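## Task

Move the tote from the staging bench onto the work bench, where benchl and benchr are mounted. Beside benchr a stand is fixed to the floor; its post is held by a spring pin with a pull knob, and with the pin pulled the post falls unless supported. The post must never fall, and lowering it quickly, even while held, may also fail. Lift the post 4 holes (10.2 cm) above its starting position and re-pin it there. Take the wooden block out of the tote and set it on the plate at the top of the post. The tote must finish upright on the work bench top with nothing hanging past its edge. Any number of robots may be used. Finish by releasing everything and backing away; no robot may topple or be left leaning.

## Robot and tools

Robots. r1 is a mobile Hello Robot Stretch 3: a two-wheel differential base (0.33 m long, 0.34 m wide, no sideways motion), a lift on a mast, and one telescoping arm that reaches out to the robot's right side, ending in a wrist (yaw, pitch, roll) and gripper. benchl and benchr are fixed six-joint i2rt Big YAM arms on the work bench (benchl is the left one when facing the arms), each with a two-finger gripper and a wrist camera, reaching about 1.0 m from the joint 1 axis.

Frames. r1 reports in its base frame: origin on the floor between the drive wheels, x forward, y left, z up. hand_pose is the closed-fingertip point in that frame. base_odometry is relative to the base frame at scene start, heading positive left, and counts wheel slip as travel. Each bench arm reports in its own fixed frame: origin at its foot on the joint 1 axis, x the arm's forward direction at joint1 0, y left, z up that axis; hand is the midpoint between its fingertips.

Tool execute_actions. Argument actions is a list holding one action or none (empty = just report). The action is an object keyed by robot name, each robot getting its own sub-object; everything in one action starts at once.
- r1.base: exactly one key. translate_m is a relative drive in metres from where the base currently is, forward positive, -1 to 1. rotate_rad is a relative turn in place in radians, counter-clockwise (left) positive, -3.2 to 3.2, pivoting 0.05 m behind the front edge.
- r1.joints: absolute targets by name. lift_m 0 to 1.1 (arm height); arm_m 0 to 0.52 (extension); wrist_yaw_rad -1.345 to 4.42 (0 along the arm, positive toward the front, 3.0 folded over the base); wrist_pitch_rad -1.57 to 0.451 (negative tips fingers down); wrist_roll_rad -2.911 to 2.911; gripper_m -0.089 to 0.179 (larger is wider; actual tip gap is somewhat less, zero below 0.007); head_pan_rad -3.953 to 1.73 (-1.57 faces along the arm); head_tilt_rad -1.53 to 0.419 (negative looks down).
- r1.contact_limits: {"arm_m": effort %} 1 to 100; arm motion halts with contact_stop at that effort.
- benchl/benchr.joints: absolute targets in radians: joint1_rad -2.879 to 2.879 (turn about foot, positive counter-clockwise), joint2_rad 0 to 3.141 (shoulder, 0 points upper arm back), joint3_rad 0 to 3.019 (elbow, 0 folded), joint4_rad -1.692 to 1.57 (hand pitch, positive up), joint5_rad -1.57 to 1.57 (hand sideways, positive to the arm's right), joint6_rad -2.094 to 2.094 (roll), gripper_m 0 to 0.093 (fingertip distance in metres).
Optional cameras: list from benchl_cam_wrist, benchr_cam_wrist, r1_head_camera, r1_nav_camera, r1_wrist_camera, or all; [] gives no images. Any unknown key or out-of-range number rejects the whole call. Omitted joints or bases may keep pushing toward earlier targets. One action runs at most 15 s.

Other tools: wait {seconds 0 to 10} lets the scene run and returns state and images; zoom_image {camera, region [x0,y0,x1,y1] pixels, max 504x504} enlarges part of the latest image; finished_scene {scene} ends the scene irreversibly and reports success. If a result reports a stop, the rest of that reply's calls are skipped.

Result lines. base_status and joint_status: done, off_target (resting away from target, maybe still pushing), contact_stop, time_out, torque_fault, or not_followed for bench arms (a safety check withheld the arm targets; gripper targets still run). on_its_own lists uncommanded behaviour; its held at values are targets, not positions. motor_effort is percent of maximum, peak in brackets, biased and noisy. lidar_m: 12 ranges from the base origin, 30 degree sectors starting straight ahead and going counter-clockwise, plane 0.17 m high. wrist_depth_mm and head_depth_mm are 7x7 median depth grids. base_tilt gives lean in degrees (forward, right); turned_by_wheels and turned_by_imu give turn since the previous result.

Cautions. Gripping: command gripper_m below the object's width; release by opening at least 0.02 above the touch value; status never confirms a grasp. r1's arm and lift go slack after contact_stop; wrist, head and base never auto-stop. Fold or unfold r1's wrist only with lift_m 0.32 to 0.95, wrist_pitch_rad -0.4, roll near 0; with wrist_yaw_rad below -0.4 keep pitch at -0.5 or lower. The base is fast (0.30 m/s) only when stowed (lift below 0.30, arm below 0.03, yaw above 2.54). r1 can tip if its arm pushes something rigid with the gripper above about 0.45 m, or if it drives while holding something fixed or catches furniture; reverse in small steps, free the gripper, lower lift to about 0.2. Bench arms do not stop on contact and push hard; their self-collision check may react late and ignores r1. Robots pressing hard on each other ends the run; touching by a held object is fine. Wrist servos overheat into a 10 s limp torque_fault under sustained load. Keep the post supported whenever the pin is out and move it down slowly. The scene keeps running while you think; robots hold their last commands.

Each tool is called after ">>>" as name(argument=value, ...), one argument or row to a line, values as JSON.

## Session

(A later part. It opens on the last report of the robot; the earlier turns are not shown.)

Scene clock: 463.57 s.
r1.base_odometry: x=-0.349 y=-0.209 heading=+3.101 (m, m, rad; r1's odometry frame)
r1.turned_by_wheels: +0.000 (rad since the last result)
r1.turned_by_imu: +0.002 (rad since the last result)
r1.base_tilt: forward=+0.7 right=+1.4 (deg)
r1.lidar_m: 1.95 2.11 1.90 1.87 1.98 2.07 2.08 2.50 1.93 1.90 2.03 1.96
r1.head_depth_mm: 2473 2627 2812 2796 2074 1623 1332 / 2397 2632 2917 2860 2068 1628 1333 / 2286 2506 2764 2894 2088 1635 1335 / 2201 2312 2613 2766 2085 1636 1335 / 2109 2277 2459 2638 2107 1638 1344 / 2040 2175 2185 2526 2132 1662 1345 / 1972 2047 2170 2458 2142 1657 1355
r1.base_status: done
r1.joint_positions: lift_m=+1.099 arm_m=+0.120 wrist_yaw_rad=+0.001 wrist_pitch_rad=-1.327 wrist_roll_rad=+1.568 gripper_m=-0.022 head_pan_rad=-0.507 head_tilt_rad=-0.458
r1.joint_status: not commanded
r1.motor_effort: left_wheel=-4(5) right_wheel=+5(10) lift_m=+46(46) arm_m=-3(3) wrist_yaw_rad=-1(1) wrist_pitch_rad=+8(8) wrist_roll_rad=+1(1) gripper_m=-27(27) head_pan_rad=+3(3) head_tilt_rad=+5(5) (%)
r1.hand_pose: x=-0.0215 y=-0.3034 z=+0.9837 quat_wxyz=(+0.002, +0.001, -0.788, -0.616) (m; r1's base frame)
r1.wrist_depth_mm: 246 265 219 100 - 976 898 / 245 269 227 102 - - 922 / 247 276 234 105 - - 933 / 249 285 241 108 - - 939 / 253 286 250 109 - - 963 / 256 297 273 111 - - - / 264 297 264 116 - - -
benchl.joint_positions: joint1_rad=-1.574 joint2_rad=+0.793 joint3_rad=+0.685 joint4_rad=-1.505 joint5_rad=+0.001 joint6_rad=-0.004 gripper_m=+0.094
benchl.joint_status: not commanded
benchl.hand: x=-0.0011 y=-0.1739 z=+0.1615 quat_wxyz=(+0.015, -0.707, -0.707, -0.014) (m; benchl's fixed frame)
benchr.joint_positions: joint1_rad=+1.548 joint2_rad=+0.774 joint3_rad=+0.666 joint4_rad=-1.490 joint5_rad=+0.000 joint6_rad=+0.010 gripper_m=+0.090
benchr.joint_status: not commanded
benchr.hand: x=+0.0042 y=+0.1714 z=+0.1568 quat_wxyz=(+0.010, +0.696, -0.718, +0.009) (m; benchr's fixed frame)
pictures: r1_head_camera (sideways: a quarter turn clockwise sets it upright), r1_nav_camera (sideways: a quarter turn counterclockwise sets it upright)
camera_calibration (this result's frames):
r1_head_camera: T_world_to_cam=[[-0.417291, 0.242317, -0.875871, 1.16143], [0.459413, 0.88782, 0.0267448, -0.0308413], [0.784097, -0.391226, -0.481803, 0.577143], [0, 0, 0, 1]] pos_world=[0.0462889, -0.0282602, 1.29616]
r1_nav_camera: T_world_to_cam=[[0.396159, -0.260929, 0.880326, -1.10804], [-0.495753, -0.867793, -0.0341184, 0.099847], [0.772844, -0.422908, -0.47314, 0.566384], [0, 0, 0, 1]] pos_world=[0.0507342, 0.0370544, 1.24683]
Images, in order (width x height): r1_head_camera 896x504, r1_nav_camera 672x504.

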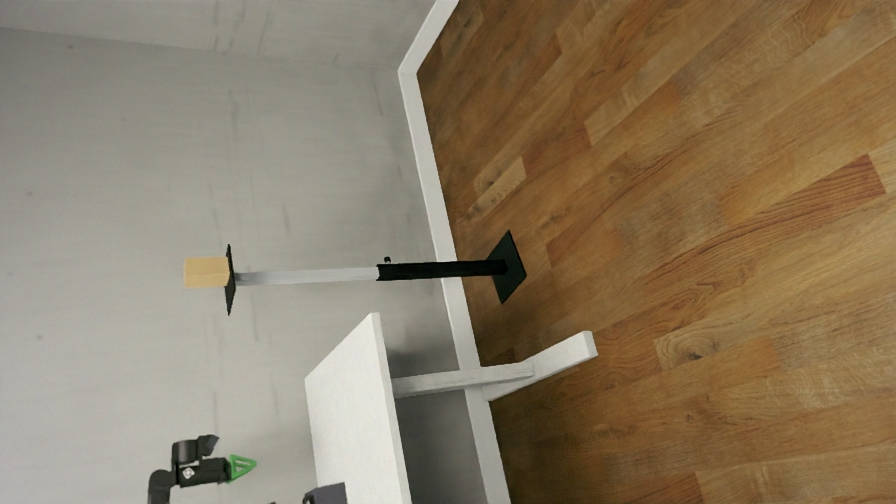

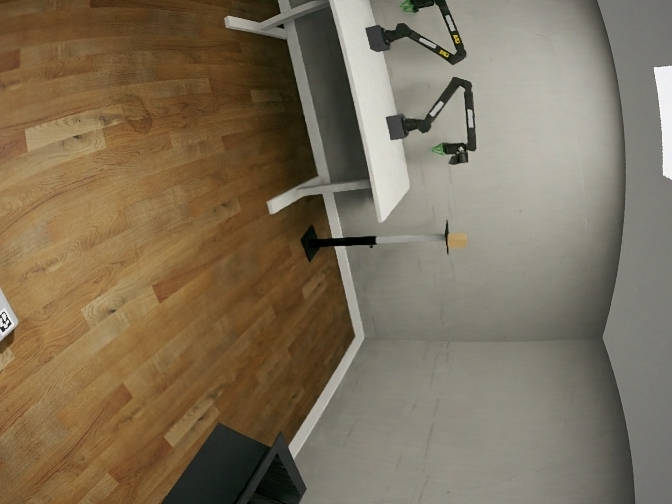

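>>> execute_actions(
  actions=[
    {"r1":{"base":{"translate_m":0.88},"joints":{"gripper_m":-0.024}}},
  ],
  cameras=[],
)

>>> execute_actions(
  actions=[
    {"r1":{"base":{"rotate_rad":1.56},"joints":{"head_pan_rad":-1.57,"head_tilt_rad":-0.6}}},
  ],
  cameras=["r1_nav_camera","r1_head_camera"],
)

Scene clock: 475.60 s.
r1.base_odometry: x=-1.228 y=-0.173 heading=+3.100 (m, m, rad; r1's odometry frame)
r1.turned_by_wheels: +0.000 (rad since the last result)
r1.turned_by_imu: +0.002 (rad since the last result)
r1.base_tilt: forward=+0.6 right=+1.3 (deg)
r1.lidar_m: 1.48 1.32 1.82 1.79 1.91 2.78 2.92 2.60 2.01 1.98 1.94 1.12
r1.head_depth_mm: 1557 1671 1879 2101 2086 1623 1329 / 1472 1596 1709 1895 1693 1627 1335 / 1408 1532 1678 1778 1057 1632 1305 / 1361 1466 1604 1299 1011 1537 1334 / 1301 1392 1526 1305 974 1631 1348 / 1252 1287 1441 1233 940 1650 1350 / 1205 1276 1348 1185 947 1552 1358
r1.base_status: done
r1.joint_positions: lift_m=+1.099 arm_m=+0.120 wrist_yaw_rad=+0.001 wrist_pitch_rad=-1.327 wrist_roll_rad=+1.568 gripper_m=-0.023 head_pan_rad=-0.507 head_tilt_rad=-0.458
r1.joint_status: all done
r1.motor_effort: left_wheel=-4(5) right_wheel=+5(11) lift_m=+46(46) arm_m=-3(3) wrist_yaw_rad=-2(1) wrist_pitch_rad=+8(8) wrist_roll_rad=+1(1) gripper_m=-27(30) head_pan_rad=+3(2) head_tilt_rad=+5(5) (%)
r1.hand_pose: x=-0.0215 y=-0.3034 z=+0.9837 quat_wxyz=(+0.002, +0.001, -0.788, -0.616) (m; r1's base frame)
r1.wrist_depth_mm: 244 266 220 100 - 965 904 / 246 270 226 103 - - 892 / 249 277 234 105 - - 893 / 251 282 240 108 - - 982 / 248 288 251 109 - - 979 / 256 300 273 111 - - - / 258 302 260 116 - - -
benchl.joint_positions: joint1_rad=-1.574 joint2_rad=+0.793 joint3_rad=+0.685 joint4_rad=-1.505 joint5_rad=+0.001 joint6_rad=-0.004 gripper_m=+0.094
benchl.joint_status: not commanded
benchl.hand: x=-0.0011 y=-0.1739 z=+0.1615 quat_wxyz=(+0.015, -0.707, -0.707, -0.014) (m; benchl's fixed frame)
benchr.joint_positions: joint1_rad=+1.548 joint2_rad=+0.774 joint3_rad=+0.666 joint4_rad=-1.490 joint5_rad=+0.000 joint6_rad=+0.010 gripper_m=+0.090
benchr.joint_status: not commanded
benchr.hand: x=+0.0042 y=+0.1714 z=+0.1568 quat_wxyz=(+0.010, +0.696, -0.718, +0.009) (m; benchr's fixed frame)
pictures: none
No camera images: the call's "cameras" was empty. Leave "cameras" out to get every camera's image.

Scene clock: 479.03 s.
r1.base_odometry: x=-1.228 y=-0.173 heading=-1.623 (m, m, rad; r1's odometry frame)
r1.turned_by_wheels: +1.560 (rad since the last result)
r1.turned_by_imu: +1.574 (rad since the last result)
r1.base_tilt: forward=+0.7 right=+1.4 (deg)
r1.lidar_m: 1.79 1.91 2.78 2.91 2.60 2.02 1.97 1.95 1.11 1.48 1.32 1.82
r1.head_depth_mm: - - - - 375 1342 1223 / - - - 599 376 1343 1222 / - - - - 376 1383 1231 / 1036 1392 1493 606 528 396 1243 / 1226 1402 1444 612 531 397 1238 / 1068 1392 1290 607 528 396 1244 / 1246 1394 1264 1038 396 1368 1247
r1.base_status: done
r1.joint_positions: lift_m=+1.099 arm_m=+0.120 wrist_yaw_rad=+0.001 wrist_pitch_rad=-1.327 wrist_roll_rad=+1.568 gripper_m=-0.023 head_pan_rad=-1.563 head_tilt_rad=-0.593
r1.joint_status: all done
r1.motor_effort: left_wheel=-3(6) right_wheel=+5(10) lift_m=+46(46) arm_m=-3(3) wrist_yaw_rad=-1(1) wrist_pitch_rad=+8(8) wrist_roll_rad=+1(1) gripper_m=-28(27) head_pan_rad=-2(30) head_tilt_rad=-5(23) (%)
r1.hand_pose: x=-0.0215 y=-0.3034 z=+0.9837 quat_wxyz=(+0.002, +0.001, -0.788, -0.616) (m; r1's base frame)
r1.wrist_depth_mm: 245 265 220 100 - 960 910 / 247 272 226 103 - - 866 / 246 275 235 105 - - 923 / 249 281 241 108 - - 962 / 249 287 252 108 - - 961 / 252 295 272 111 - - - / 257 299 262 116 - - -
benchl.joint_positions: joint1_rad=-1.574 joint2_rad=+0.793 joint3_rad=+0.685 joint4_rad=-1.505 joint5_rad=+0.001 joint6_rad=-0.004 gripper_m=+0.094
benchl.joint_status: not commanded
benchl.hand: x=-0.0011 y=-0.1739 z=+0.1615 quat_wxyz=(+0.015, -0.707, -0.707, -0.014) (m; benchl's fixed frame)
benchr.joint_positions: joint1_rad=+1.548 joint2_rad=+0.774 joint3_rad=+0.666 joint4_rad=-1.490 joint5_rad=+0.000 joint6_rad=+0.010 gripper_m=+0.090
benchr.joint_status: not commanded
benchr.hand: x=+0.0042 y=+0.1714 z=+0.1568 quat_wxyz=(+0.010, +0.696, -0.718, +0.009) (m; benchr's fixed frame)
pictures: r1_head_camera (sideways: a quarter turn clockwise sets it upright), r1_nav_camera (sideways: a quarter turn counterclockwise sets it upright)
camera_calibration (this result's frames):
r1_head_camera: T_world_to_cam=[[0.00451538, 0.595759, -0.80315, 1.06404], [0.998974, 0.0335004, 0.0304662, -0.0389724], [0.0450564, -0.802464, -0.594997, 0.728923], [0, 0, 0, 1]] pos_world=[0.00128531, -0.0476712, 1.28948]
r1_nav_camera: T_world_to_cam=[[-0.0311152, -0.587216, 0.808832, -1.01221], [-0.999444, 0.00860452, -0.0322011, 0.100417], [0.0119494, -0.809385, -0.587157, 0.719371], [0, 0, 0, 1]] pos_world=[0.0602704, -0.0130033, 1.24433]
Images, in order (width x height): r1_head_camera 896x504, r1_nav_camera 672x504.

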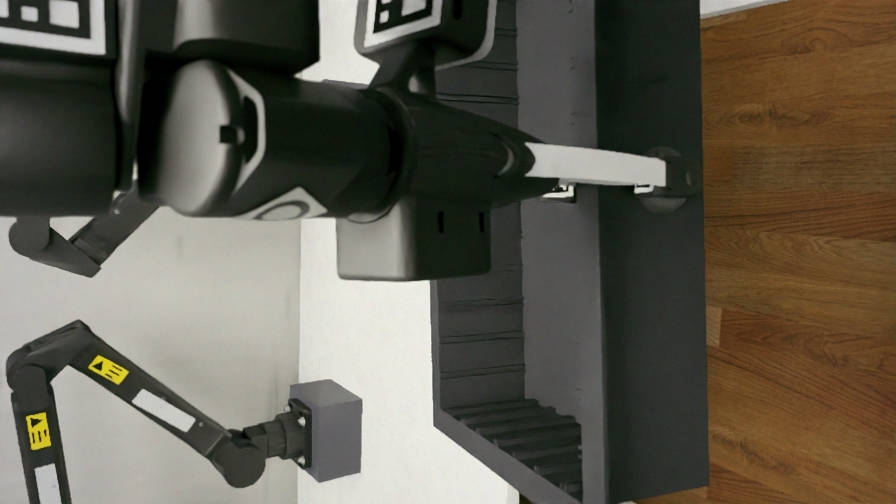

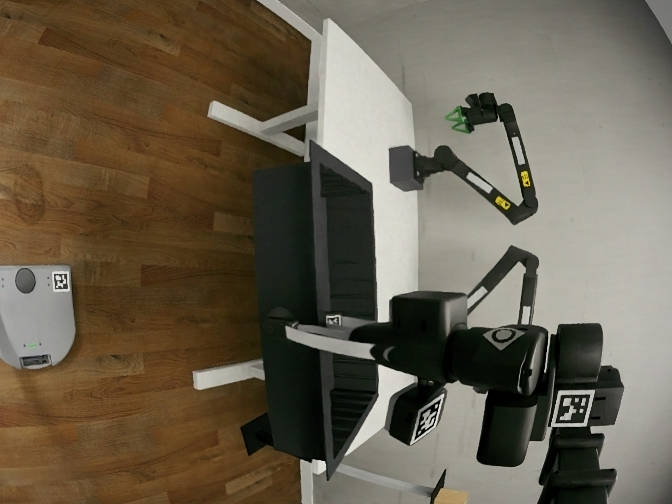

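>>> execute_actions(
  actions=[
    {"r1":{"base":{"translate_m":0.12},"joints":{"gripper_m":-0.027,"arm_m":0.3,"head_tilt_rad":-0.75}}},
  ],
  cameras=["r1_nav_camera","r1_head_camera"],
)

Scene clock: 483.43 s.
r1.base_odometry: x=-1.234 y=-0.293 heading=-1.623 (m, m, rad; r1's odometry frame)
r1.turned_by_wheels: +0.000 (rad since the last result)
r1.turned_by_imu: +0.000 (rad since the last result)
r1.base_tilt: forward=+0.7 right=+1.2 (deg)
r1.lidar_m: 1.67 1.78 2.60 2.88 2.76 2.14 2.10 1.44 1.17 1.49 1.26 1.70
r1.head_depth_mm: 1036 1128 519 1718 1552 1321 1151 / 1276 1285 519 1731 1556 1331 1158 / - - 519 1785 1561 1335 1163 / 1269 1379 527 1796 1578 1337 1168 / 1304 1396 527 1808 1572 1344 1176 / 1250 1183 527 1823 1591 1350 1174 / 1307 1440 1045 1587 1594 1355 1177
r1.base_status: done
r1.joint_positions: lift_m=+1.099 arm_m=+0.300 wrist_yaw_rad=+0.001 wrist_pitch_rad=-1.328 wrist_roll_rad=+1.568 gripper_m=-0.022 head_pan_rad=-1.563 head_tilt_rad=-0.741
r1.joint_status: gripper_m off_target (ended at -0.022, target -0.027); the others done
r1.motor_effort: left_wheel=-3(4) right_wheel=+4(10) lift_m=+46(46) arm_m=+4(3) wrist_yaw_rad=-2(2) wrist_pitch_rad=+8(8) wrist_roll_rad=+1(1) gripper_m=-27(48) head_pan_rad=-2(1) head_tilt_rad=-5(25) (%)
r1.hand_pose: x=-0.0215 y=-0.4827 z=+0.9836 quat_wxyz=(+0.002, +0.001, -0.787, -0.616) (m; r1's base frame)
r1.wrist_depth_mm: 245 263 221 100 - 948 905 / 246 270 226 102 - 990 - / 247 276 233 105 - - - / 248 284 243 108 - - 966 / 250 288 253 109 - - 964 / 251 291 270 111 - - - / 257 300 263 116 - - -
benchl.joint_positions: joint1_rad=-1.574 joint2_rad=+0.793 joint3_rad=+0.685 joint4_rad=-1.505 joint5_rad=+0.001 joint6_rad=-0.004 gripper_m=+0.094
benchl.joint_status: not commanded
benchl.hand: x=-0.0011 y=-0.1739 z=+0.1615 quat_wxyz=(+0.015, -0.707, -0.707, -0.014) (m; benchl's fixed frame)
benchr.joint_positions: joint1_rad=+1.548 joint2_rad=+0.774 joint3_rad=+0.666 joint4_rad=-1.490 joint5_rad=+0.000 joint6_rad=+0.010 gripper_m=+0.090
benchr.joint_status: not commanded
benchr.hand: x=+0.0042 y=+0.1714 z=+0.1568 quat_wxyz=(+0.010, +0.696, -0.718, +0.009) (m; benchr's fixed frame)
pictures: r1_head_camera (sideways: a quarter turn clockwise sets it upright), r1_nav_camera (sideways: a quarter turn counterclockwise sets it upright)
camera_calibration (this result's frames):
r1_head_camera: T_world_to_cam=[[0.00371836, 0.707774, -0.706429, 0.937978], [0.999015, 0.0286066, 0.0339195, -0.0434623], [0.0442158, -0.70586, -0.70697, 0.874579], [0, 0, 0, 1]] pos_world=[0.00126145, -0.0453028, 1.28239]
r1_nav_camera: T_world_to_cam=[[-0.03031, -0.700162, 0.71334, -0.88775], [-0.999479, 0.0132933, -0.0294204, 0.0967916], [0.0111164, -0.71386, -0.7002, 0.86642], [0, 0, 0, 1]] pos_world=[0.060202, -0.00435251, 1.24278]
Images, in order (width x height): r1_head_camera 896x504, r1_nav_camera 672x504.

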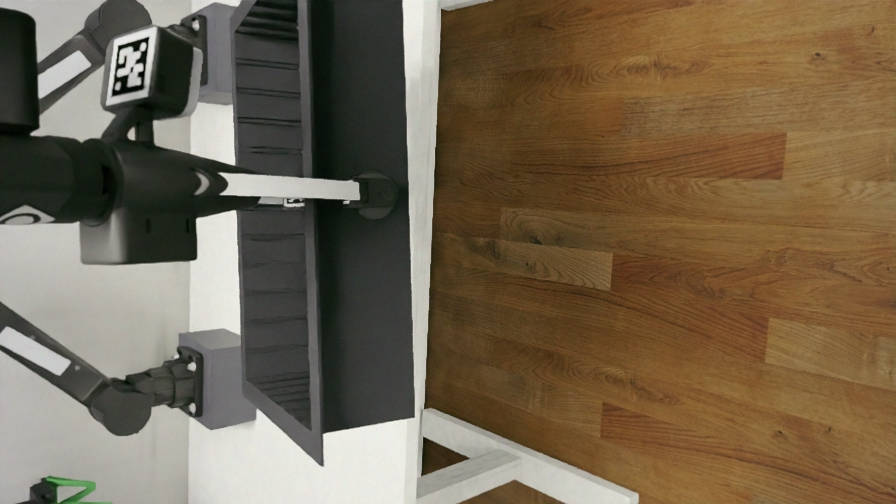

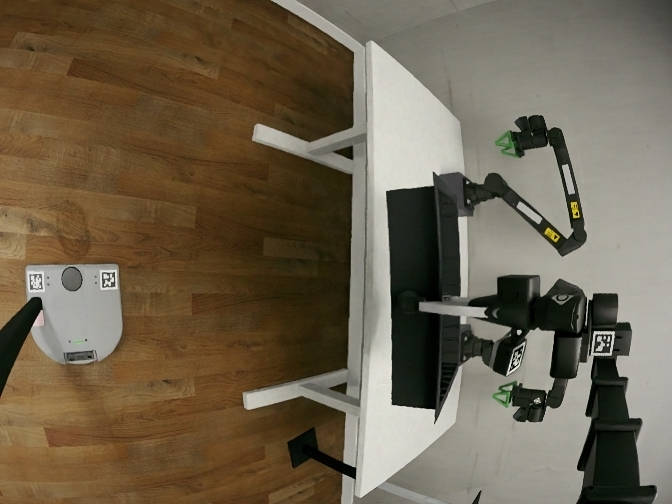

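>>> execute_actions(
  actions=[
    {"r1":{"joints":{"arm_m":0.52,"lift_m":1.02}}},
  ],
  cameras=["r1_head_camera"],
)

>>> execute_actions(
  actions=[
    {"r1":{"joints":{"lift_m":0.95}}},
  ],
  cameras=["r1_head_camera"],
)

Scene clock: 487.90 s.
r1.base_odometry: x=-1.234 y=-0.293 heading=-1.623 (m, m, rad; r1's odometry frame)
r1.turned_by_wheels: +0.000 (rad since the last result)
r1.turned_by_imu: +0.000 (rad since the last result)
r1.base_tilt: forward=+0.6 right=+1.3 (deg)
r1.lidar_m: 1.67 1.78 2.60 2.88 2.77 2.14 2.10 1.45 1.17 1.48 1.26 1.71
r1.head_depth_mm: 1034 1123 961 1723 1552 1329 1151 / 1314 1169 746 1728 1553 1332 1155 / - 1347 746 1773 1572 1341 1160 / 1287 1381 746 1801 1568 1341 1168 / 1309 1397 752 1820 1584 1340 1170 / 1255 1186 1034 1825 1584 1347 1178 / 1312 1431 1082 1594 1597 1352 1182
r1.base_status: not commanded
r1.joint_positions: lift_m=+1.020 arm_m=+0.519 wrist_yaw_rad=+0.001 wrist_pitch_rad=-1.328 wrist_roll_rad=+1.568 gripper_m=-0.022 head_pan_rad=-1.563 head_tilt_rad=-0.741
r1.joint_status: all done
r1.motor_effort: left_wheel=-3(3) right_wheel=+4(4) lift_m=+26(38) arm_m=+4(5) wrist_yaw_rad=+0(1) wrist_pitch_rad=+8(8) wrist_roll_rad=+1(1) gripper_m=-28(27) head_pan_rad=-2(2) head_tilt_rad=-6(5) (%)
r1.hand_pose: x=-0.0215 y=-0.7020 z=+0.9043 quat_wxyz=(+0.002, +0.001, -0.787, -0.616) (m; r1's base frame)
r1.wrist_depth_mm: 245 263 220 100 957 880 864 / 248 272 227 103 902 896 863 / 247 277 233 105 957 912 891 / 248 282 239 108 - 954 899 / 250 288 251 109 - 968 926 / 252 295 274 111 - - 935 / 258 302 265 116 - - 932
benchl.joint_positions: joint1_rad=-1.574 joint2_rad=+0.793 joint3_rad=+0.685 joint4_rad=-1.505 joint5_rad=+0.001 joint6_rad=-0.004 gripper_m=+0.094
benchl.joint_status: not commanded
benchl.hand: x=-0.0011 y=-0.1739 z=+0.1615 quat_wxyz=(+0.015, -0.707, -0.707, -0.014) (m; benchl's fixed frame)
benchr.joint_positions: joint1_rad=+1.548 joint2_rad=+0.774 joint3_rad=+0.666 joint4_rad=-1.490 joint5_rad=+0.000 joint6_rad=+0.010 gripper_m=+0.090
benchr.joint_status: not commanded
benchr.hand: x=+0.0042 y=+0.1714 z=+0.1568 quat_wxyz=(+0.010, +0.696, -0.718, +0.009) (m; benchr's fixed frame)
pictures: r1_head_camera (sideways: a quarter turn clockwise sets it upright)
camera_calibration (this result's frames):
r1_head_camera: T_world_to_cam=[[0.00372162, 0.707855, -0.706348, 0.937872], [0.999015, 0.0285972, 0.0339218, -0.0434654], [0.0442113, -0.705779, -0.707051, 0.874684], [0, 0, 0, 1]] pos_world=[0.00126119, -0.0453006, 1.28239]
Images, in order (width x height): r1_head_camera 896x504.

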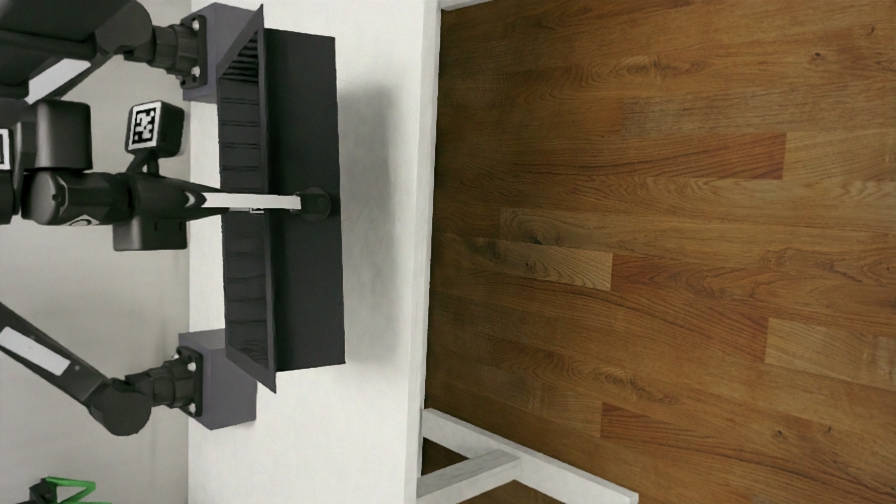

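Scene clock: 489.37 s.
r1.base_odometry: x=-1.234 y=-0.293 heading=-1.623 (m, m, rad; r1's odometry frame)
r1.turned_by_wheels: +0.000 (rad since the last result)
r1.turned_by_imu: +0.000 (rad since the last result)
r1.base_tilt: forward=+0.7 right=+1.3 (deg)
r1.lidar_m: 1.67 1.78 2.59 2.88 2.77 2.13 2.09 1.44 1.17 1.48 1.26 1.70
r1.head_depth_mm: 1208 - 801 1728 1544 1321 1156 / 971 1316 798 1723 1566 1332 1157 / 1234 - 797 1795 1563 1340 1164 / 1280 1403 799 1796 1566 1339 1166 / 1305 1394 927 1808 1571 1344 1171 / 1261 1188 1073 1826 1592 1346 1182 / 1311 1438 1086 1593 1600 1353 1175
r1.base_status: not commanded
r1.joint_positions: lift_m=+0.950 arm_m=+0.519 wrist_yaw_rad=+0.001 wrist_pitch_rad=-1.328 wrist_roll_rad=+1.568 gripper_m=-0.022 head_pan_rad=-1.563 head_tilt_rad=-0.741
r1.joint_status: all done
r1.motor_effort: left_wheel=-3(3) right_wheel=+4(4) lift_m=+27(26) arm_m=+3(4) wrist_yaw_rad=-1(1) wrist_pitch_rad=+8(8) wrist_roll_rad=+1(1) gripper_m=-27(27) head_pan_rad=-2(2) head_tilt_rad=-6(6) (%)
r1.hand_pose: x=-0.0215 y=-0.7020 z=+0.8343 quat_wxyz=(+0.002, +0.001, -0.787, -0.616) (m; r1's base frame)
r1.wrist_depth_mm: 245 265 221 100 871 808 787 / 246 271 226 103 908 821 802 / 247 275 236 105 899 873 819 / 248 282 243 108 920 865 848 / 250 286 253 109 955 899 855 / 253 298 274 111 945 916 869 / 258 298 263 116 - 951 888
benchl.joint_positions: joint1_rad=-1.574 joint2_rad=+0.793 joint3_rad=+0.685 joint4_rad=-1.505 joint5_rad=+0.001 joint6_rad=-0.004 gripper_m=+0.094
benchl.joint_status: not commanded
benchl.hand: x=-0.0011 y=-0.1739 z=+0.1615 quat_wxyz=(+0.015, -0.707, -0.707, -0.014) (m; benchl's fixed frame)
benchr.joint_positions: joint1_rad=+1.548 joint2_rad=+0.774 joint3_rad=+0.666 joint4_rad=-1.490 joint5_rad=+0.000 joint6_rad=+0.010 gripper_m=+0.090
benchr.joint_status: not commanded
benchr.hand: x=+0.0042 y=+0.1714 z=+0.1568 quat_wxyz=(+0.010, +0.696, -0.718, +0.009) (m; benchr's fixed frame)
pictures: r1_head_camera (sideways: a quarter turn clockwise sets it upright)
camera_calibration (this result's frames):
r1_head_camera: T_world_to_cam=[[0.00372178, 0.707855, -0.706348, 0.937872], [0.999015, 0.028597, 0.0339218, -0.0434654], [0.0442112, -0.705779, -0.707051, 0.874685], [0, 0, 0, 1]] pos_world=[0.00126118, -0.0453006, 1.28239]
Images, in order (width x height): r1_head_camera 896x504.

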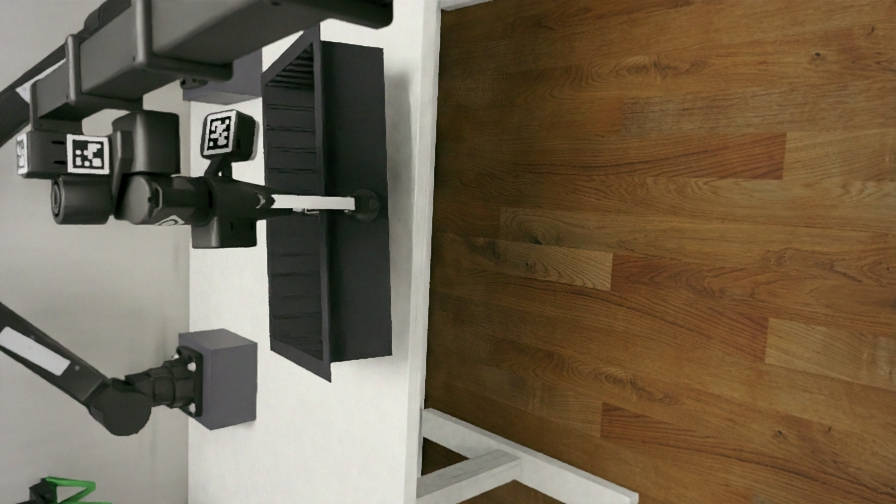

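>>> execute_actions(
  actions=[
    {"r1":{"joints":{"lift_m":0.91}}},
  ],
  cameras=["r1_head_camera"],
)

>>> execute_actions(
  actions=[
    {"r1":{"joints":{"lift_m":0.88,"wrist_pitch_rad":-1.45}}},
  ],
  cameras=["r1_head_camera"],
)

Scene clock: 491.13 s.
r1.base_odometry: x=-1.234 y=-0.293 heading=-1.623 (m, m, rad; r1's odometry frame)
r1.turned_by_wheels: +0.000 (rad since the last result)
r1.turned_by_imu: +0.000 (rad since the last result)
r1.base_tilt: forward=+0.8 right=+1.4 (deg)
r1.lidar_m: 1.67 1.78 2.60 2.88 2.75 2.14 2.09 1.44 1.17 1.48 1.25 1.70
r1.head_depth_mm: 1200 1146 - 1738 1554 1323 1151 / 1001 1293 938 1738 1547 1325 1161 / 1259 - 996 1790 1563 1327 1158 / 1295 1389 1001 1789 1576 1335 1168 / 1300 1389 1002 1801 1593 1352 1170 / 1256 1194 1073 1820 1598 1346 1172 / 1308 1429 1086 1603 1588 1355 1176
r1.base_status: not commanded
r1.joint_positions: lift_m=+0.910 arm_m=+0.519 wrist_yaw_rad=+0.001 wrist_pitch_rad=-1.300 wrist_roll_rad=+1.568 gripper_m=-0.022 head_pan_rad=-1.563 head_tilt_rad=-0.741
r1.joint_status: all done
r1.motor_effort: left_wheel=-3(3) right_wheel=+4(4) lift_m=+23(27) arm_m=+4(4) wrist_yaw_rad=-1(1) wrist_pitch_rad=+0(8) wrist_roll_rad=+1(1) gripper_m=-25(26) head_pan_rad=-2(2) head_tilt_rad=-5(6) (%)
r1.hand_pose: x=-0.0215 y=-0.7090 z=+0.7956 quat_wxyz=(+0.002, +0.001, -0.796, -0.606) (m; r1's base frame)
r1.wrist_depth_mm: 251 244 210 100 827 802 734 / 251 248 217 102 861 813 744 / 252 260 223 105 878 830 782 / 256 269 230 108 931 842 788 / 257 275 240 109 929 888 802 / 256 282 252 112 932 895 819 / 258 294 249 117 - 905 834
benchl.joint_positions: joint1_rad=-1.574 joint2_rad=+0.793 joint3_rad=+0.685 joint4_rad=-1.505 joint5_rad=+0.001 joint6_rad=-0.004 gripper_m=+0.094
benchl.joint_status: not commanded
benchl.hand: x=-0.0011 y=-0.1739 z=+0.1615 quat_wxyz=(+0.015, -0.707, -0.707, -0.014) (m; benchl's fixed frame)
benchr.joint_positions: joint1_rad=+1.548 joint2_rad=+0.774 joint3_rad=+0.666 joint4_rad=-1.490 joint5_rad=+0.000 joint6_rad=+0.010 gripper_m=+0.090
benchr.joint_status: not commanded
benchr.hand: x=+0.0042 y=+0.1714 z=+0.1568 quat_wxyz=(+0.010, +0.696, -0.718, +0.009) (m; benchr's fixed frame)
pictures: r1_head_camera (sideways: a quarter turn clockwise sets it upright)
camera_calibration (this result's frames):
r1_head_camera: T_world_to_cam=[[0.0037217, 0.707855, -0.706348, 0.937872], [0.999015, 0.0285971, 0.0339218, -0.0434654], [0.0442113, -0.705779, -0.707051, 0.874685], [0, 0, 0, 1]] pos_world=[0.00126118, -0.0453006, 1.28239]
Images, in order (width x height): r1_head_camera 896x504.

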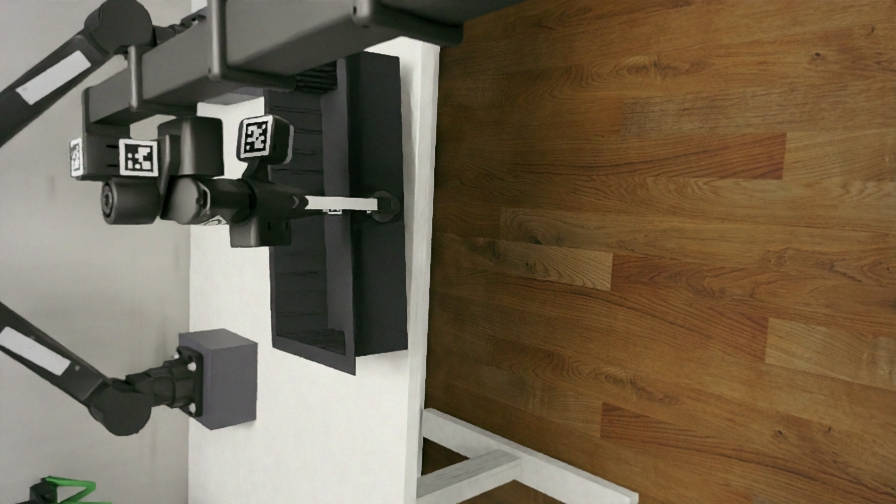

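Scene clock: 492.43 s.
r1.base_odometry: x=-1.234 y=-0.293 heading=-1.623 (m, m, rad; r1's odometry frame)
r1.turned_by_wheels: +0.000 (rad since the last result)
r1.turned_by_imu: +0.000 (rad since the last result)
r1.base_tilt: forward=+0.7 right=+1.3 (deg)
r1.lidar_m: 1.67 1.78 2.59 2.87 2.77 2.14 2.10 1.44 1.17 1.48 1.26 1.70
r1.head_depth_mm: 1191 1126 - - 1534 1323 1157 / 1228 - 973 1725 1562 1326 1159 / 1282 - 991 1740 1562 1338 1156 / 1297 1389 996 1740 1576 1338 1166 / 1309 1401 989 1757 1579 1347 1166 / 1256 1189 1074 1818 1596 1351 1173 / 1314 1440 1083 1591 1584 1347 1181
r1.base_status: not commanded
r1.joint_positions: lift_m=+0.883 arm_m=+0.519 wrist_yaw_rad=+0.001 wrist_pitch_rad=-1.448 wrist_roll_rad=+1.568 gripper_m=-0.022 head_pan_rad=-1.563 head_tilt_rad=-0.741
r1.joint_status: lift_m contact_stop (moved -0.028 of -0.030); the others done
r1.on_its_own: lift_m is slack since a contact_stop, until your next command for it
r1.motor_effort: left_wheel=-4(4) right_wheel=+7(7) lift_m=+32(33) arm_m=+3(4) wrist_yaw_rad=-1(0) wrist_pitch_rad=-1(7) wrist_roll_rad=+1(1) gripper_m=-25(26) head_pan_rad=-2(2) head_tilt_rad=-6(6) (%)
r1.hand_pose: x=-0.0215 y=-0.6713 z=+0.7642 quat_wxyz=(+0.002, +0.001, -0.749, -0.663) (m; r1's base frame)
r1.wrist_depth_mm: 205 196 190 102 812 799 770 / 210 203 196 105 828 842 806 / 216 207 202 108 897 811 - / 223 215 206 111 889 852 835 / 229 221 211 113 925 886 857 / 235 227 220 116 940 940 864 / 243 234 224 120 970 910 892
benchl.joint_positions: joint1_rad=-1.574 joint2_rad=+0.793 joint3_rad=+0.685 joint4_rad=-1.505 joint5_rad=+0.001 joint6_rad=-0.004 gripper_m=+0.094
benchl.joint_status: not commanded
benchl.hand: x=-0.0011 y=-0.1739 z=+0.1615 quat_wxyz=(+0.015, -0.707, -0.707, -0.014) (m; benchl's fixed frame)
benchr.joint_positions: joint1_rad=+1.548 joint2_rad=+0.774 joint3_rad=+0.666 joint4_rad=-1.490 joint5_rad=+0.000 joint6_rad=+0.010 gripper_m=+0.090
benchr.joint_status: not commanded
benchr.hand: x=+0.0042 y=+0.1714 z=+0.1568 quat_wxyz=(+0.010, +0.696, -0.718, +0.009) (m; benchr's fixed frame)
pictures: r1_head_camera (sideways: a quarter turn clockwise sets it upright)
camera_calibration (this result's frames):
r1_head_camera: T_world_to_cam=[[0.00372136, 0.707877, -0.706325, 0.937843], [0.999015, 0.0285963, 0.0339225, -0.0434662], [0.0442112, -0.705756, -0.707074, 0.874714], [0, 0, 0, 1]] pos_world=[0.00126119, -0.0452999, 1.28238]
Images, in order (width x height): r1_head_camera 896x504.

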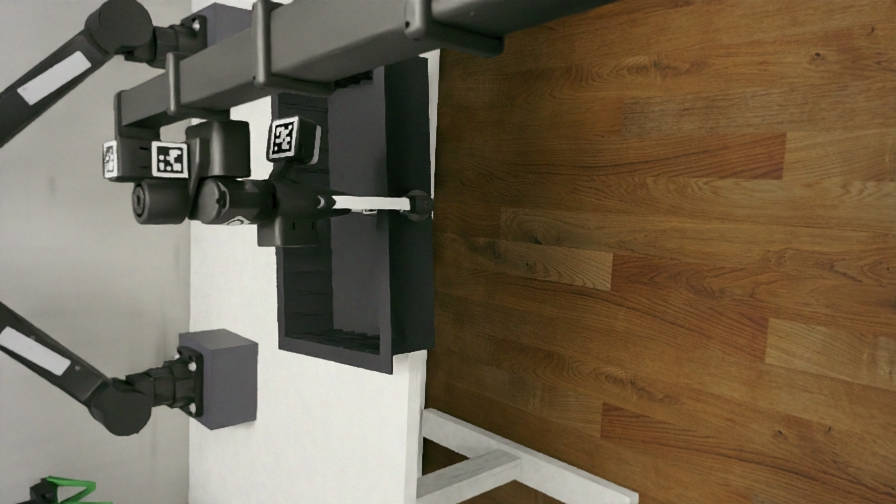

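Right at the edge. Release and push in.

>>> execute_actions(
  actions=[
    {"r1":{"joints":{"gripper_m":0.07,"lift_m":0.895}}},
  ],
  cameras=[],
)

>>> execute_actions(
  actions=[
    {"r1":{"joints":{"lift_m":1.0}}},
  ],
  cameras=["r1_head_camera"],
)

>>> execute_actions(
  actions=[
    {"r1":{"joints":{"arm_m":0.05}}},
  ],
  cameras=[],
)

>>> execute_actions(
  actions=[
    {"r1":{"joints":{"wrist_pitch_rad":0,"wrist_roll_rad":0,"gripper_m":0.12,"lift_m":0.657}}},
  ],
  cameras=["r1_head_camera"],
)

Scene clock: 494.70 s.
r1.base_odometry: x=-1.234 y=-0.293 heading=-1.623 (m, m, rad; r1's odometry frame)
r1.turned_by_wheels: +0.000 (rad since the last result)
r1.turned_by_imu: +0.000 (rad since the last result)
r1.base_tilt: forward=+0.7 right=+1.4 (deg)
r1.lidar_m: 1.67 1.78 2.59 2.88 2.76 2.14 2.09 1.44 1.17 1.48 1.26 1.70
r1.head_depth_mm: 1191 1127 - 1728 1547 1331 1153 / 1230 - 968 1724 1559 1327 1155 / 1264 - 993 1744 1565 1325 1159 / 1291 1394 990 1736 1573 1346 1167 / 1305 1395 983 1757 1582 1343 1175 / 1259 1189 1076 1812 1577 1353 1170 / 1318 1442 1086 1593 1598 1358 1178
r1.base_status: not commanded
r1.joint_positions: lift_m=+0.895 arm_m=+0.519 wrist_yaw_rad=+0.001 wrist_pitch_rad=-1.445 wrist_roll_rad=+1.568 gripper_m=+0.070 head_pan_rad=-1.563 head_tilt_rad=-0.741
r1.joint_status: all done
r1.motor_effort: left_wheel=-2(4) right_wheel=+3(6) lift_m=+42(45) arm_m=+3(3) wrist_yaw_rad=-1(1) wrist_pitch_rad=-2(2) wrist_roll_rad=+1(1) gripper_m=+1(99) head_pan_rad=-2(2) head_tilt_rad=-6(6) (%)
r1.hand_pose: x=-0.0215 y=-0.6720 z=+0.7761 quat_wxyz=(+0.002, +0.001, -0.750, -0.662) (m; r1's base frame)
r1.wrist_depth_mm: 214 208 200 113 828 800 792 / 220 214 205 115 853 833 806 / 226 219 210 118 853 863 - / 234 225 216 121 914 882 861 / 242 231 220 125 932 879 837 / 252 238 - 128 - 913 891 / 256 248 236 131 951 962 894
benchl.joint_positions: joint1_rad=-1.574 joint2_rad=+0.793 joint3_rad=+0.685 joint4_rad=-1.505 joint5_rad=+0.001 joint6_rad=-0.004 gripper_m=+0.094
benchl.joint_status: not commanded
benchl.hand: x=-0.0011 y=-0.1739 z=+0.1615 quat_wxyz=(+0.015, -0.707, -0.707, -0.014) (m; benchl's fixed frame)
benchr.joint_positions: joint1_rad=+1.548 joint2_rad=+0.774 joint3_rad=+0.666 joint4_rad=-1.490 joint5_rad=+0.000 joint6_rad=+0.010 gripper_m=+0.090
benchr.joint_status: not commanded
benchr.hand: x=+0.0042 y=+0.1714 z=+0.1568 quat_wxyz=(+0.010, +0.696, -0.718, +0.009) (m; benchr's fixed frame)
pictures: none
No camera images: the call's "cameras" was empty. Leave "cameras" out to get every camera's image.

Scene clock: 496.50 s.
r1.base_odometry: x=-1.234 y=-0.293 heading=-1.623 (m, m, rad; r1's odometry frame)
r1.turned_by_wheels: +0.000 (rad since the last result)
r1.turned_by_imu: +0.000 (rad since the last result)
r1.base_tilt: forward=+0.7 right=+1.3 (deg)
r1.lidar_m: 1.67 1.77 2.59 2.88 2.76 2.14 2.10 1.44 1.17 1.48 1.26 1.70
r1.head_depth_mm: - 1130 1038 1727 1551 1323 1155 / 1302 1286 969 1719 1561 1326 1153 / - 1326 993 1747 1568 1334 1164 / 1298 1381 991 1753 1571 1340 1169 / 1298 1398 985 1770 1575 1340 1169 / 1258 1189 1074 1813 1594 1354 1173 / 1310 1441 1087 1589 1594 1350 1173
r1.base_status: not commanded
r1.joint_positions: lift_m=+1.000 arm_m=+0.519 wrist_yaw_rad=+0.001 wrist_pitch_rad=-1.445 wrist_roll_rad=+1.568 gripper_m=+0.070 head_pan_rad=-1.563 head_tilt_rad=-0.741
r1.joint_status: all done
r1.motor_effort: left_wheel=-1(2) right_wheel=+3(3) lift_m=+42(44) arm_m=+2(3) wrist_yaw_rad=-1(1) wrist_pitch_rad=-1(2) wrist_roll_rad=+1(1) gripper_m=+0(0) head_pan_rad=-2(2) head_tilt_rad=-6(6) (%)
r1.hand_pose: x=-0.0215 y=-0.6720 z=+0.8811 quat_wxyz=(+0.002, +0.001, -0.750, -0.662) (m; r1's base frame)
r1.wrist_depth_mm: 277 315 302 297 896 953 883 / 279 321 310 302 944 913 - / 276 330 318 308 960 943 - / 278 338 327 315 - 993 959 / 279 346 332 326 - - 976 / 289 356 - 334 - - 960 / 295 347 355 345 - - -
benchl.joint_positions: joint1_rad=-1.574 joint2_rad=+0.793 joint3_rad=+0.685 joint4_rad=-1.505 joint5_rad=+0.001 joint6_rad=-0.004 gripper_m=+0.094
benchl.joint_status: not commanded
benchl.hand: x=-0.0011 y=-0.1739 z=+0.1615 quat_wxyz=(+0.015, -0.707, -0.707, -0.014) (m; benchl's fixed frame)
benchr.joint_positions: joint1_rad=+1.548 joint2_rad=+0.774 joint3_rad=+0.666 joint4_rad=-1.490 joint5_rad=+0.000 joint6_rad=+0.010 gripper_m=+0.090
benchr.joint_status: not commanded
benchr.hand: x=+0.0042 y=+0.1714 z=+0.1568 quat_wxyz=(+0.010, +0.696, -0.718, +0.009) (m; benchr's fixed frame)
pictures: r1_head_camera (sideways: a quarter turn clockwise sets it upright)
camera_calibration (this result's frames):
r1_head_camera: T_world_to_cam=[[0.00372149, 0.707893, -0.70631, 0.937823], [0.999015, 0.0285952, 0.033923, -0.0434668], [0.0442109, -0.705741, -0.707089, 0.874734], [0, 0, 0, 1]] pos_world=[0.00126117, -0.0452995, 1.28238]
Images, in order (width x height): r1_head_camera 896x504.

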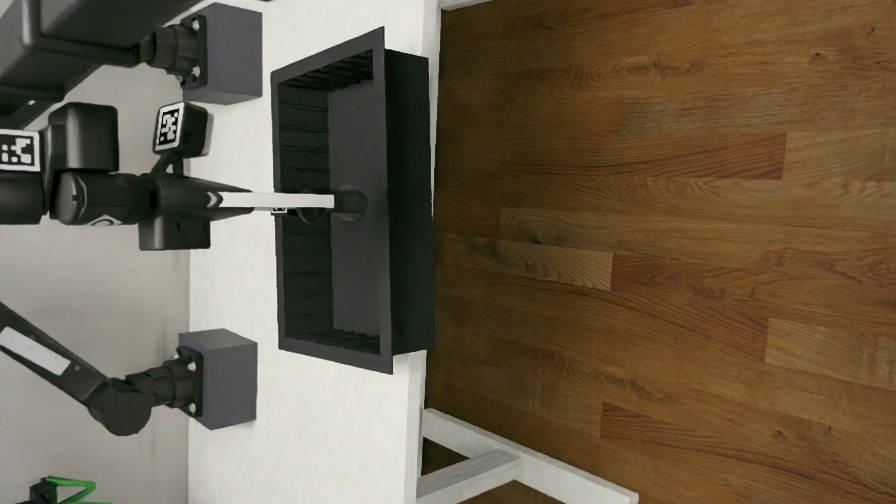

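Scene clock: 501.13 s.
r1.base_odometry: x=-1.234 y=-0.293 heading=-1.623 (m, m, rad; r1's odometry frame)
r1.turned_by_wheels: +0.000 (rad since the last result)
r1.turned_by_imu: +0.000 (rad since the last result)
r1.base_tilt: forward=+0.5 right=+1.2 (deg)
r1.lidar_m: 1.67 1.78 2.58 2.87 2.76 2.14 2.10 1.44 1.17 1.48 1.26 1.70
r1.head_depth_mm: 1193 1118 - - - 1300 1153 / 1248 1350 - - - 1304 1157 / 1277 1375 - - - - 1125 / 1297 1392 993 1751 1665 1312 1168 / 1307 1395 985 1772 1574 1344 1172 / 1259 1195 1074 1814 1588 1346 1175 / 1311 1440 1086 1590 1594 1354 1175
r1.base_status: not commanded
r1.joint_positions: lift_m=+1.000 arm_m=+0.050 wrist_yaw_rad=+0.001 wrist_pitch_rad=-1.446 wrist_roll_rad=+1.568 gripper_m=+0.070 head_pan_rad=-1.563 head_tilt_rad=-0.741
r1.joint_status: all done
r1.motor_effort: left_wheel=-2(2) right_wheel=+3(3) lift_m=+42(42) arm_m=-3(3) wrist_yaw_rad=-1(1) wrist_pitch_rad=-1(1) wrist_roll_rad=+1(1) gripper_m=+0(0) head_pan_rad=-2(2) head_tilt_rad=-5(6) (%)
r1.hand_pose: x=-0.0215 y=-0.2029 z=+0.8811 quat_wxyz=(+0.002, +0.001, -0.749, -0.662) (m; r1's base frame)
r1.wrist_depth_mm: - - - 969 933 888 853 / - - - - 983 898 893 / - - - - - - 899 / - - - - - 960 900 / - - - - - - 947 / - - - - - - 935 / - - - - - - -
benchl.joint_positions: joint1_rad=-1.574 joint2_rad=+0.793 joint3_rad=+0.685 joint4_rad=-1.505 joint5_rad=+0.001 joint6_rad=-0.004 gripper_m=+0.094
benchl.joint_status: not commanded
benchl.hand: x=-0.0011 y=-0.1739 z=+0.1615 quat_wxyz=(+0.015, -0.707, -0.707, -0.014) (m; benchl's fixed frame)
benchr.joint_positions: joint1_rad=+1.548 joint2_rad=+0.774 joint3_rad=+0.666 joint4_rad=-1.490 joint5_rad=+0.000 joint6_rad=+0.010 gripper_m=+0.090
benchr.joint_status: not commanded
benchr.hand: x=+0.0042 y=+0.1714 z=+0.1568 quat_wxyz=(+0.010, +0.696, -0.718, +0.009) (m; benchr's fixed frame)
pictures: none
No camera images: the call's "cameras" was empty. Leave "cameras" out to get every camera's image.

Scene clock: 505.10 s.
r1.base_odometry: x=-1.234 y=-0.293 heading=-1.623 (m, m, rad; r1's odometry frame)
r1.turned_by_wheels: +0.000 (rad since the last result)
r1.turned_by_imu: +0.000 (rad since the last result)
r1.base_tilt: forward=+0.8 right=+1.2 (deg)
r1.lidar_m: 1.67 1.78 2.58 2.88 2.76 2.14 2.10 1.44 1.17 1.48 1.26 1.70
r1.head_depth_mm: 1194 1130 1035 1730 1554 1344 - / 1248 1360 969 1741 1562 1357 - / 1272 1379 992 1741 1560 - - / 1291 1380 991 1735 1557 1338 1165 / 1298 1402 984 1760 1580 1350 1167 / 1263 1192 1069 1811 1583 1347 1174 / 1307 1442 1083 1600 1592 1355 1177
r1.base_status: not commanded
r1.joint_positions: lift_m=+0.657 arm_m=+0.050 wrist_yaw_rad=+0.001 wrist_pitch_rad=-0.023 wrist_roll_rad=+0.006 gripper_m=+0.120 head_pan_rad=-1.563 head_tilt_rad=-0.741
r1.joint_status: all done
r1.motor_effort: left_wheel=-2(3) right_wheel=+3(3) lift_m=+22(36) arm_m=-4(4) wrist_yaw_rad=-1(1) wrist_pitch_rad=+7(7) wrist_roll_rad=-4(4) gripper_m=+1(100) head_pan_rad=-1(2) head_tilt_rad=-6(6) (%)
r1.hand_pose: x=-0.0212 y=-0.4509 z=+0.7660 quat_wxyz=(+0.705, +0.009, -0.709, -0.008) (m; r1's base frame)
r1.wrist_depth_mm: - - - - - - - / - - - - - - - / - - 934 - 860 - - / 771 612 380 383 383 532 605 / 851 883 - - - 406 399 / - 935 - - - - - / - - - - - - -
benchl.joint_positions: joint1_rad=-1.574 joint2_rad=+0.793 joint3_rad=+0.685 joint4_rad=-1.505 joint5_rad=+0.001 joint6_rad=-0.004 gripper_m=+0.094
benchl.joint_status: not commanded
benchl.hand: x=-0.0011 y=-0.1739 z=+0.1615 quat_wxyz=(+0.015, -0.707, -0.707, -0.014) (m; benchl's fixed frame)
benchr.joint_positions: joint1_rad=+1.548 joint2_rad=+0.774 joint3_rad=+0.666 joint4_rad=-1.490 joint5_rad=+0.000 joint6_rad=+0.010 gripper_m=+0.090
benchr.joint_status: not commanded
benchr.hand: x=+0.0042 y=+0.1714 z=+0.1568 quat_wxyz=(+0.010, +0.696, -0.718, +0.009) (m; benchr's fixed frame)
pictures: r1_head_camera (sideways: a quarter turn clockwise sets it upright)
camera_calibration (this result's frames):
r1_head_camera: T_world_to_cam=[[0.00372148, 0.707894, -0.706309, 0.937821], [0.999015, 0.0285951, 0.033923, -0.0434669], [0.0442109, -0.70574, -0.70709, 0.874735], [0, 0, 0, 1]] pos_world=[0.00126117, -0.0452995, 1.28238]
Images, in order (width x height): r1_head_camera 896x504.

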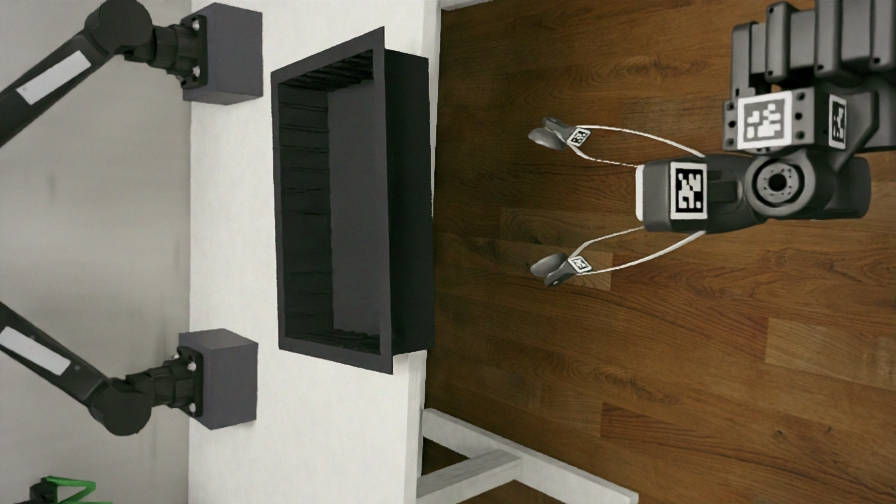

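>>> execute_actions(
  actions=[
    {"r1":{"joints":{"arm_m":0.31},"contact_limits":{"arm_m":30}}},
  ],
  cameras=["r1_head_camera"],
)

Scene clock: 508.77 s.
r1.base_odometry: x=-1.234 y=-0.293 heading=-1.623 (m, m, rad; r1's odometry frame)
r1.turned_by_wheels: +0.000 (rad since the last result)
r1.turned_by_imu: +0.000 (rad since the last result)
r1.base_tilt: forward=+0.7 right=+1.2 (deg)
r1.lidar_m: 1.67 1.78 2.59 2.88 2.76 2.13 2.09 1.45 1.17 1.48 1.25 1.70
r1.head_depth_mm: 1194 1126 1035 1719 1556 1355 - / 1255 1351 1002 881 - 1304 1140 / 1282 1372 1011 884 1488 1337 1159 / 1293 1404 1020 1811 1586 1337 1164 / 1311 1404 1017 1808 1575 1349 1171 / 1254 1190 1076 1823 1585 1347 1174 / 1311 1443 1087 1599 1600 1359 1180
r1.base_status: not commanded
r1.joint_positions: lift_m=+0.657 arm_m=+0.310 wrist_yaw_rad=+0.001 wrist_pitch_rad=-0.023 wrist_roll_rad=+0.006 gripper_m=+0.120 head_pan_rad=-1.563 head_tilt_rad=-0.741
r1.joint_status: all done
r1.motor_effort: left_wheel=-2(3) right_wheel=+3(3) lift_m=+22(22) arm_m=+5(5) wrist_yaw_rad=-1(2) wrist_pitch_rad=+6(7) wrist_roll_rad=-4(4) gripper_m=-1(0) head_pan_rad=-2(2) head_tilt_rad=-6(5) (%)
r1.contact_limits: arm_m 30 (drawing in: default 26, maximum 43; extending or still: default 36, maximum 59)
r1.hand_pose: x=-0.0212 y=-0.7103 z=+0.7661 quat_wxyz=(+0.705, +0.009, -0.709, -0.008) (m; r1's base frame)
r1.wrist_depth_mm: 914 888 857 866 836 805 806 / 1000 672 895 884 876 617 851 / - 951 933 903 852 584 822 / 191 171 171 171 169 169 170 / 174 174 175 174 174 175 175 / 180 177 180 180 179 179 180 / 184 181 178 176 174 163 171
benchl.joint_positions: joint1_rad=-1.574 joint2_rad=+0.793 joint3_rad=+0.685 joint4_rad=-1.505 joint5_rad=+0.001 joint6_rad=-0.004 gripper_m=+0.094
benchl.joint_status: not commanded
benchl.hand: x=-0.0011 y=-0.1739 z=+0.1615 quat_wxyz=(+0.015, -0.707, -0.707, -0.014) (m; benchl's fixed frame)
benchr.joint_positions: joint1_rad=+1.548 joint2_rad=+0.774 joint3_rad=+0.666 joint4_rad=-1.490 joint5_rad=+0.000 joint6_rad=+0.010 gripper_m=+0.090
benchr.joint_status: not commanded
benchr.hand: x=+0.0042 y=+0.1714 z=+0.1568 quat_wxyz=(+0.010, +0.696, -0.718, +0.009) (m; benchr's fixed frame)
pictures: r1_head_camera (sideways: a quarter turn clockwise sets it upright)
camera_calibration (this result's frames):
r1_head_camera: T_world_to_cam=[[0.00372967, 0.707916, -0.706287, 0.937793], [0.999016, 0.0285823, 0.0339236, -0.0434677], [0.0442024, -0.705719, -0.707112, 0.874764], [0, 0, 0, 1]] pos_world=[0.00126063, -0.0452988, 1.28238]
Images, in order (width x height): r1_head_camera 896x504.

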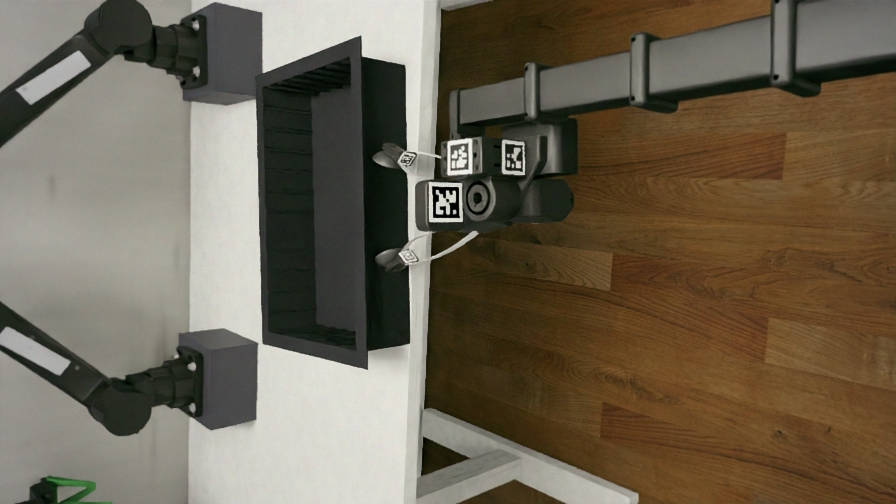

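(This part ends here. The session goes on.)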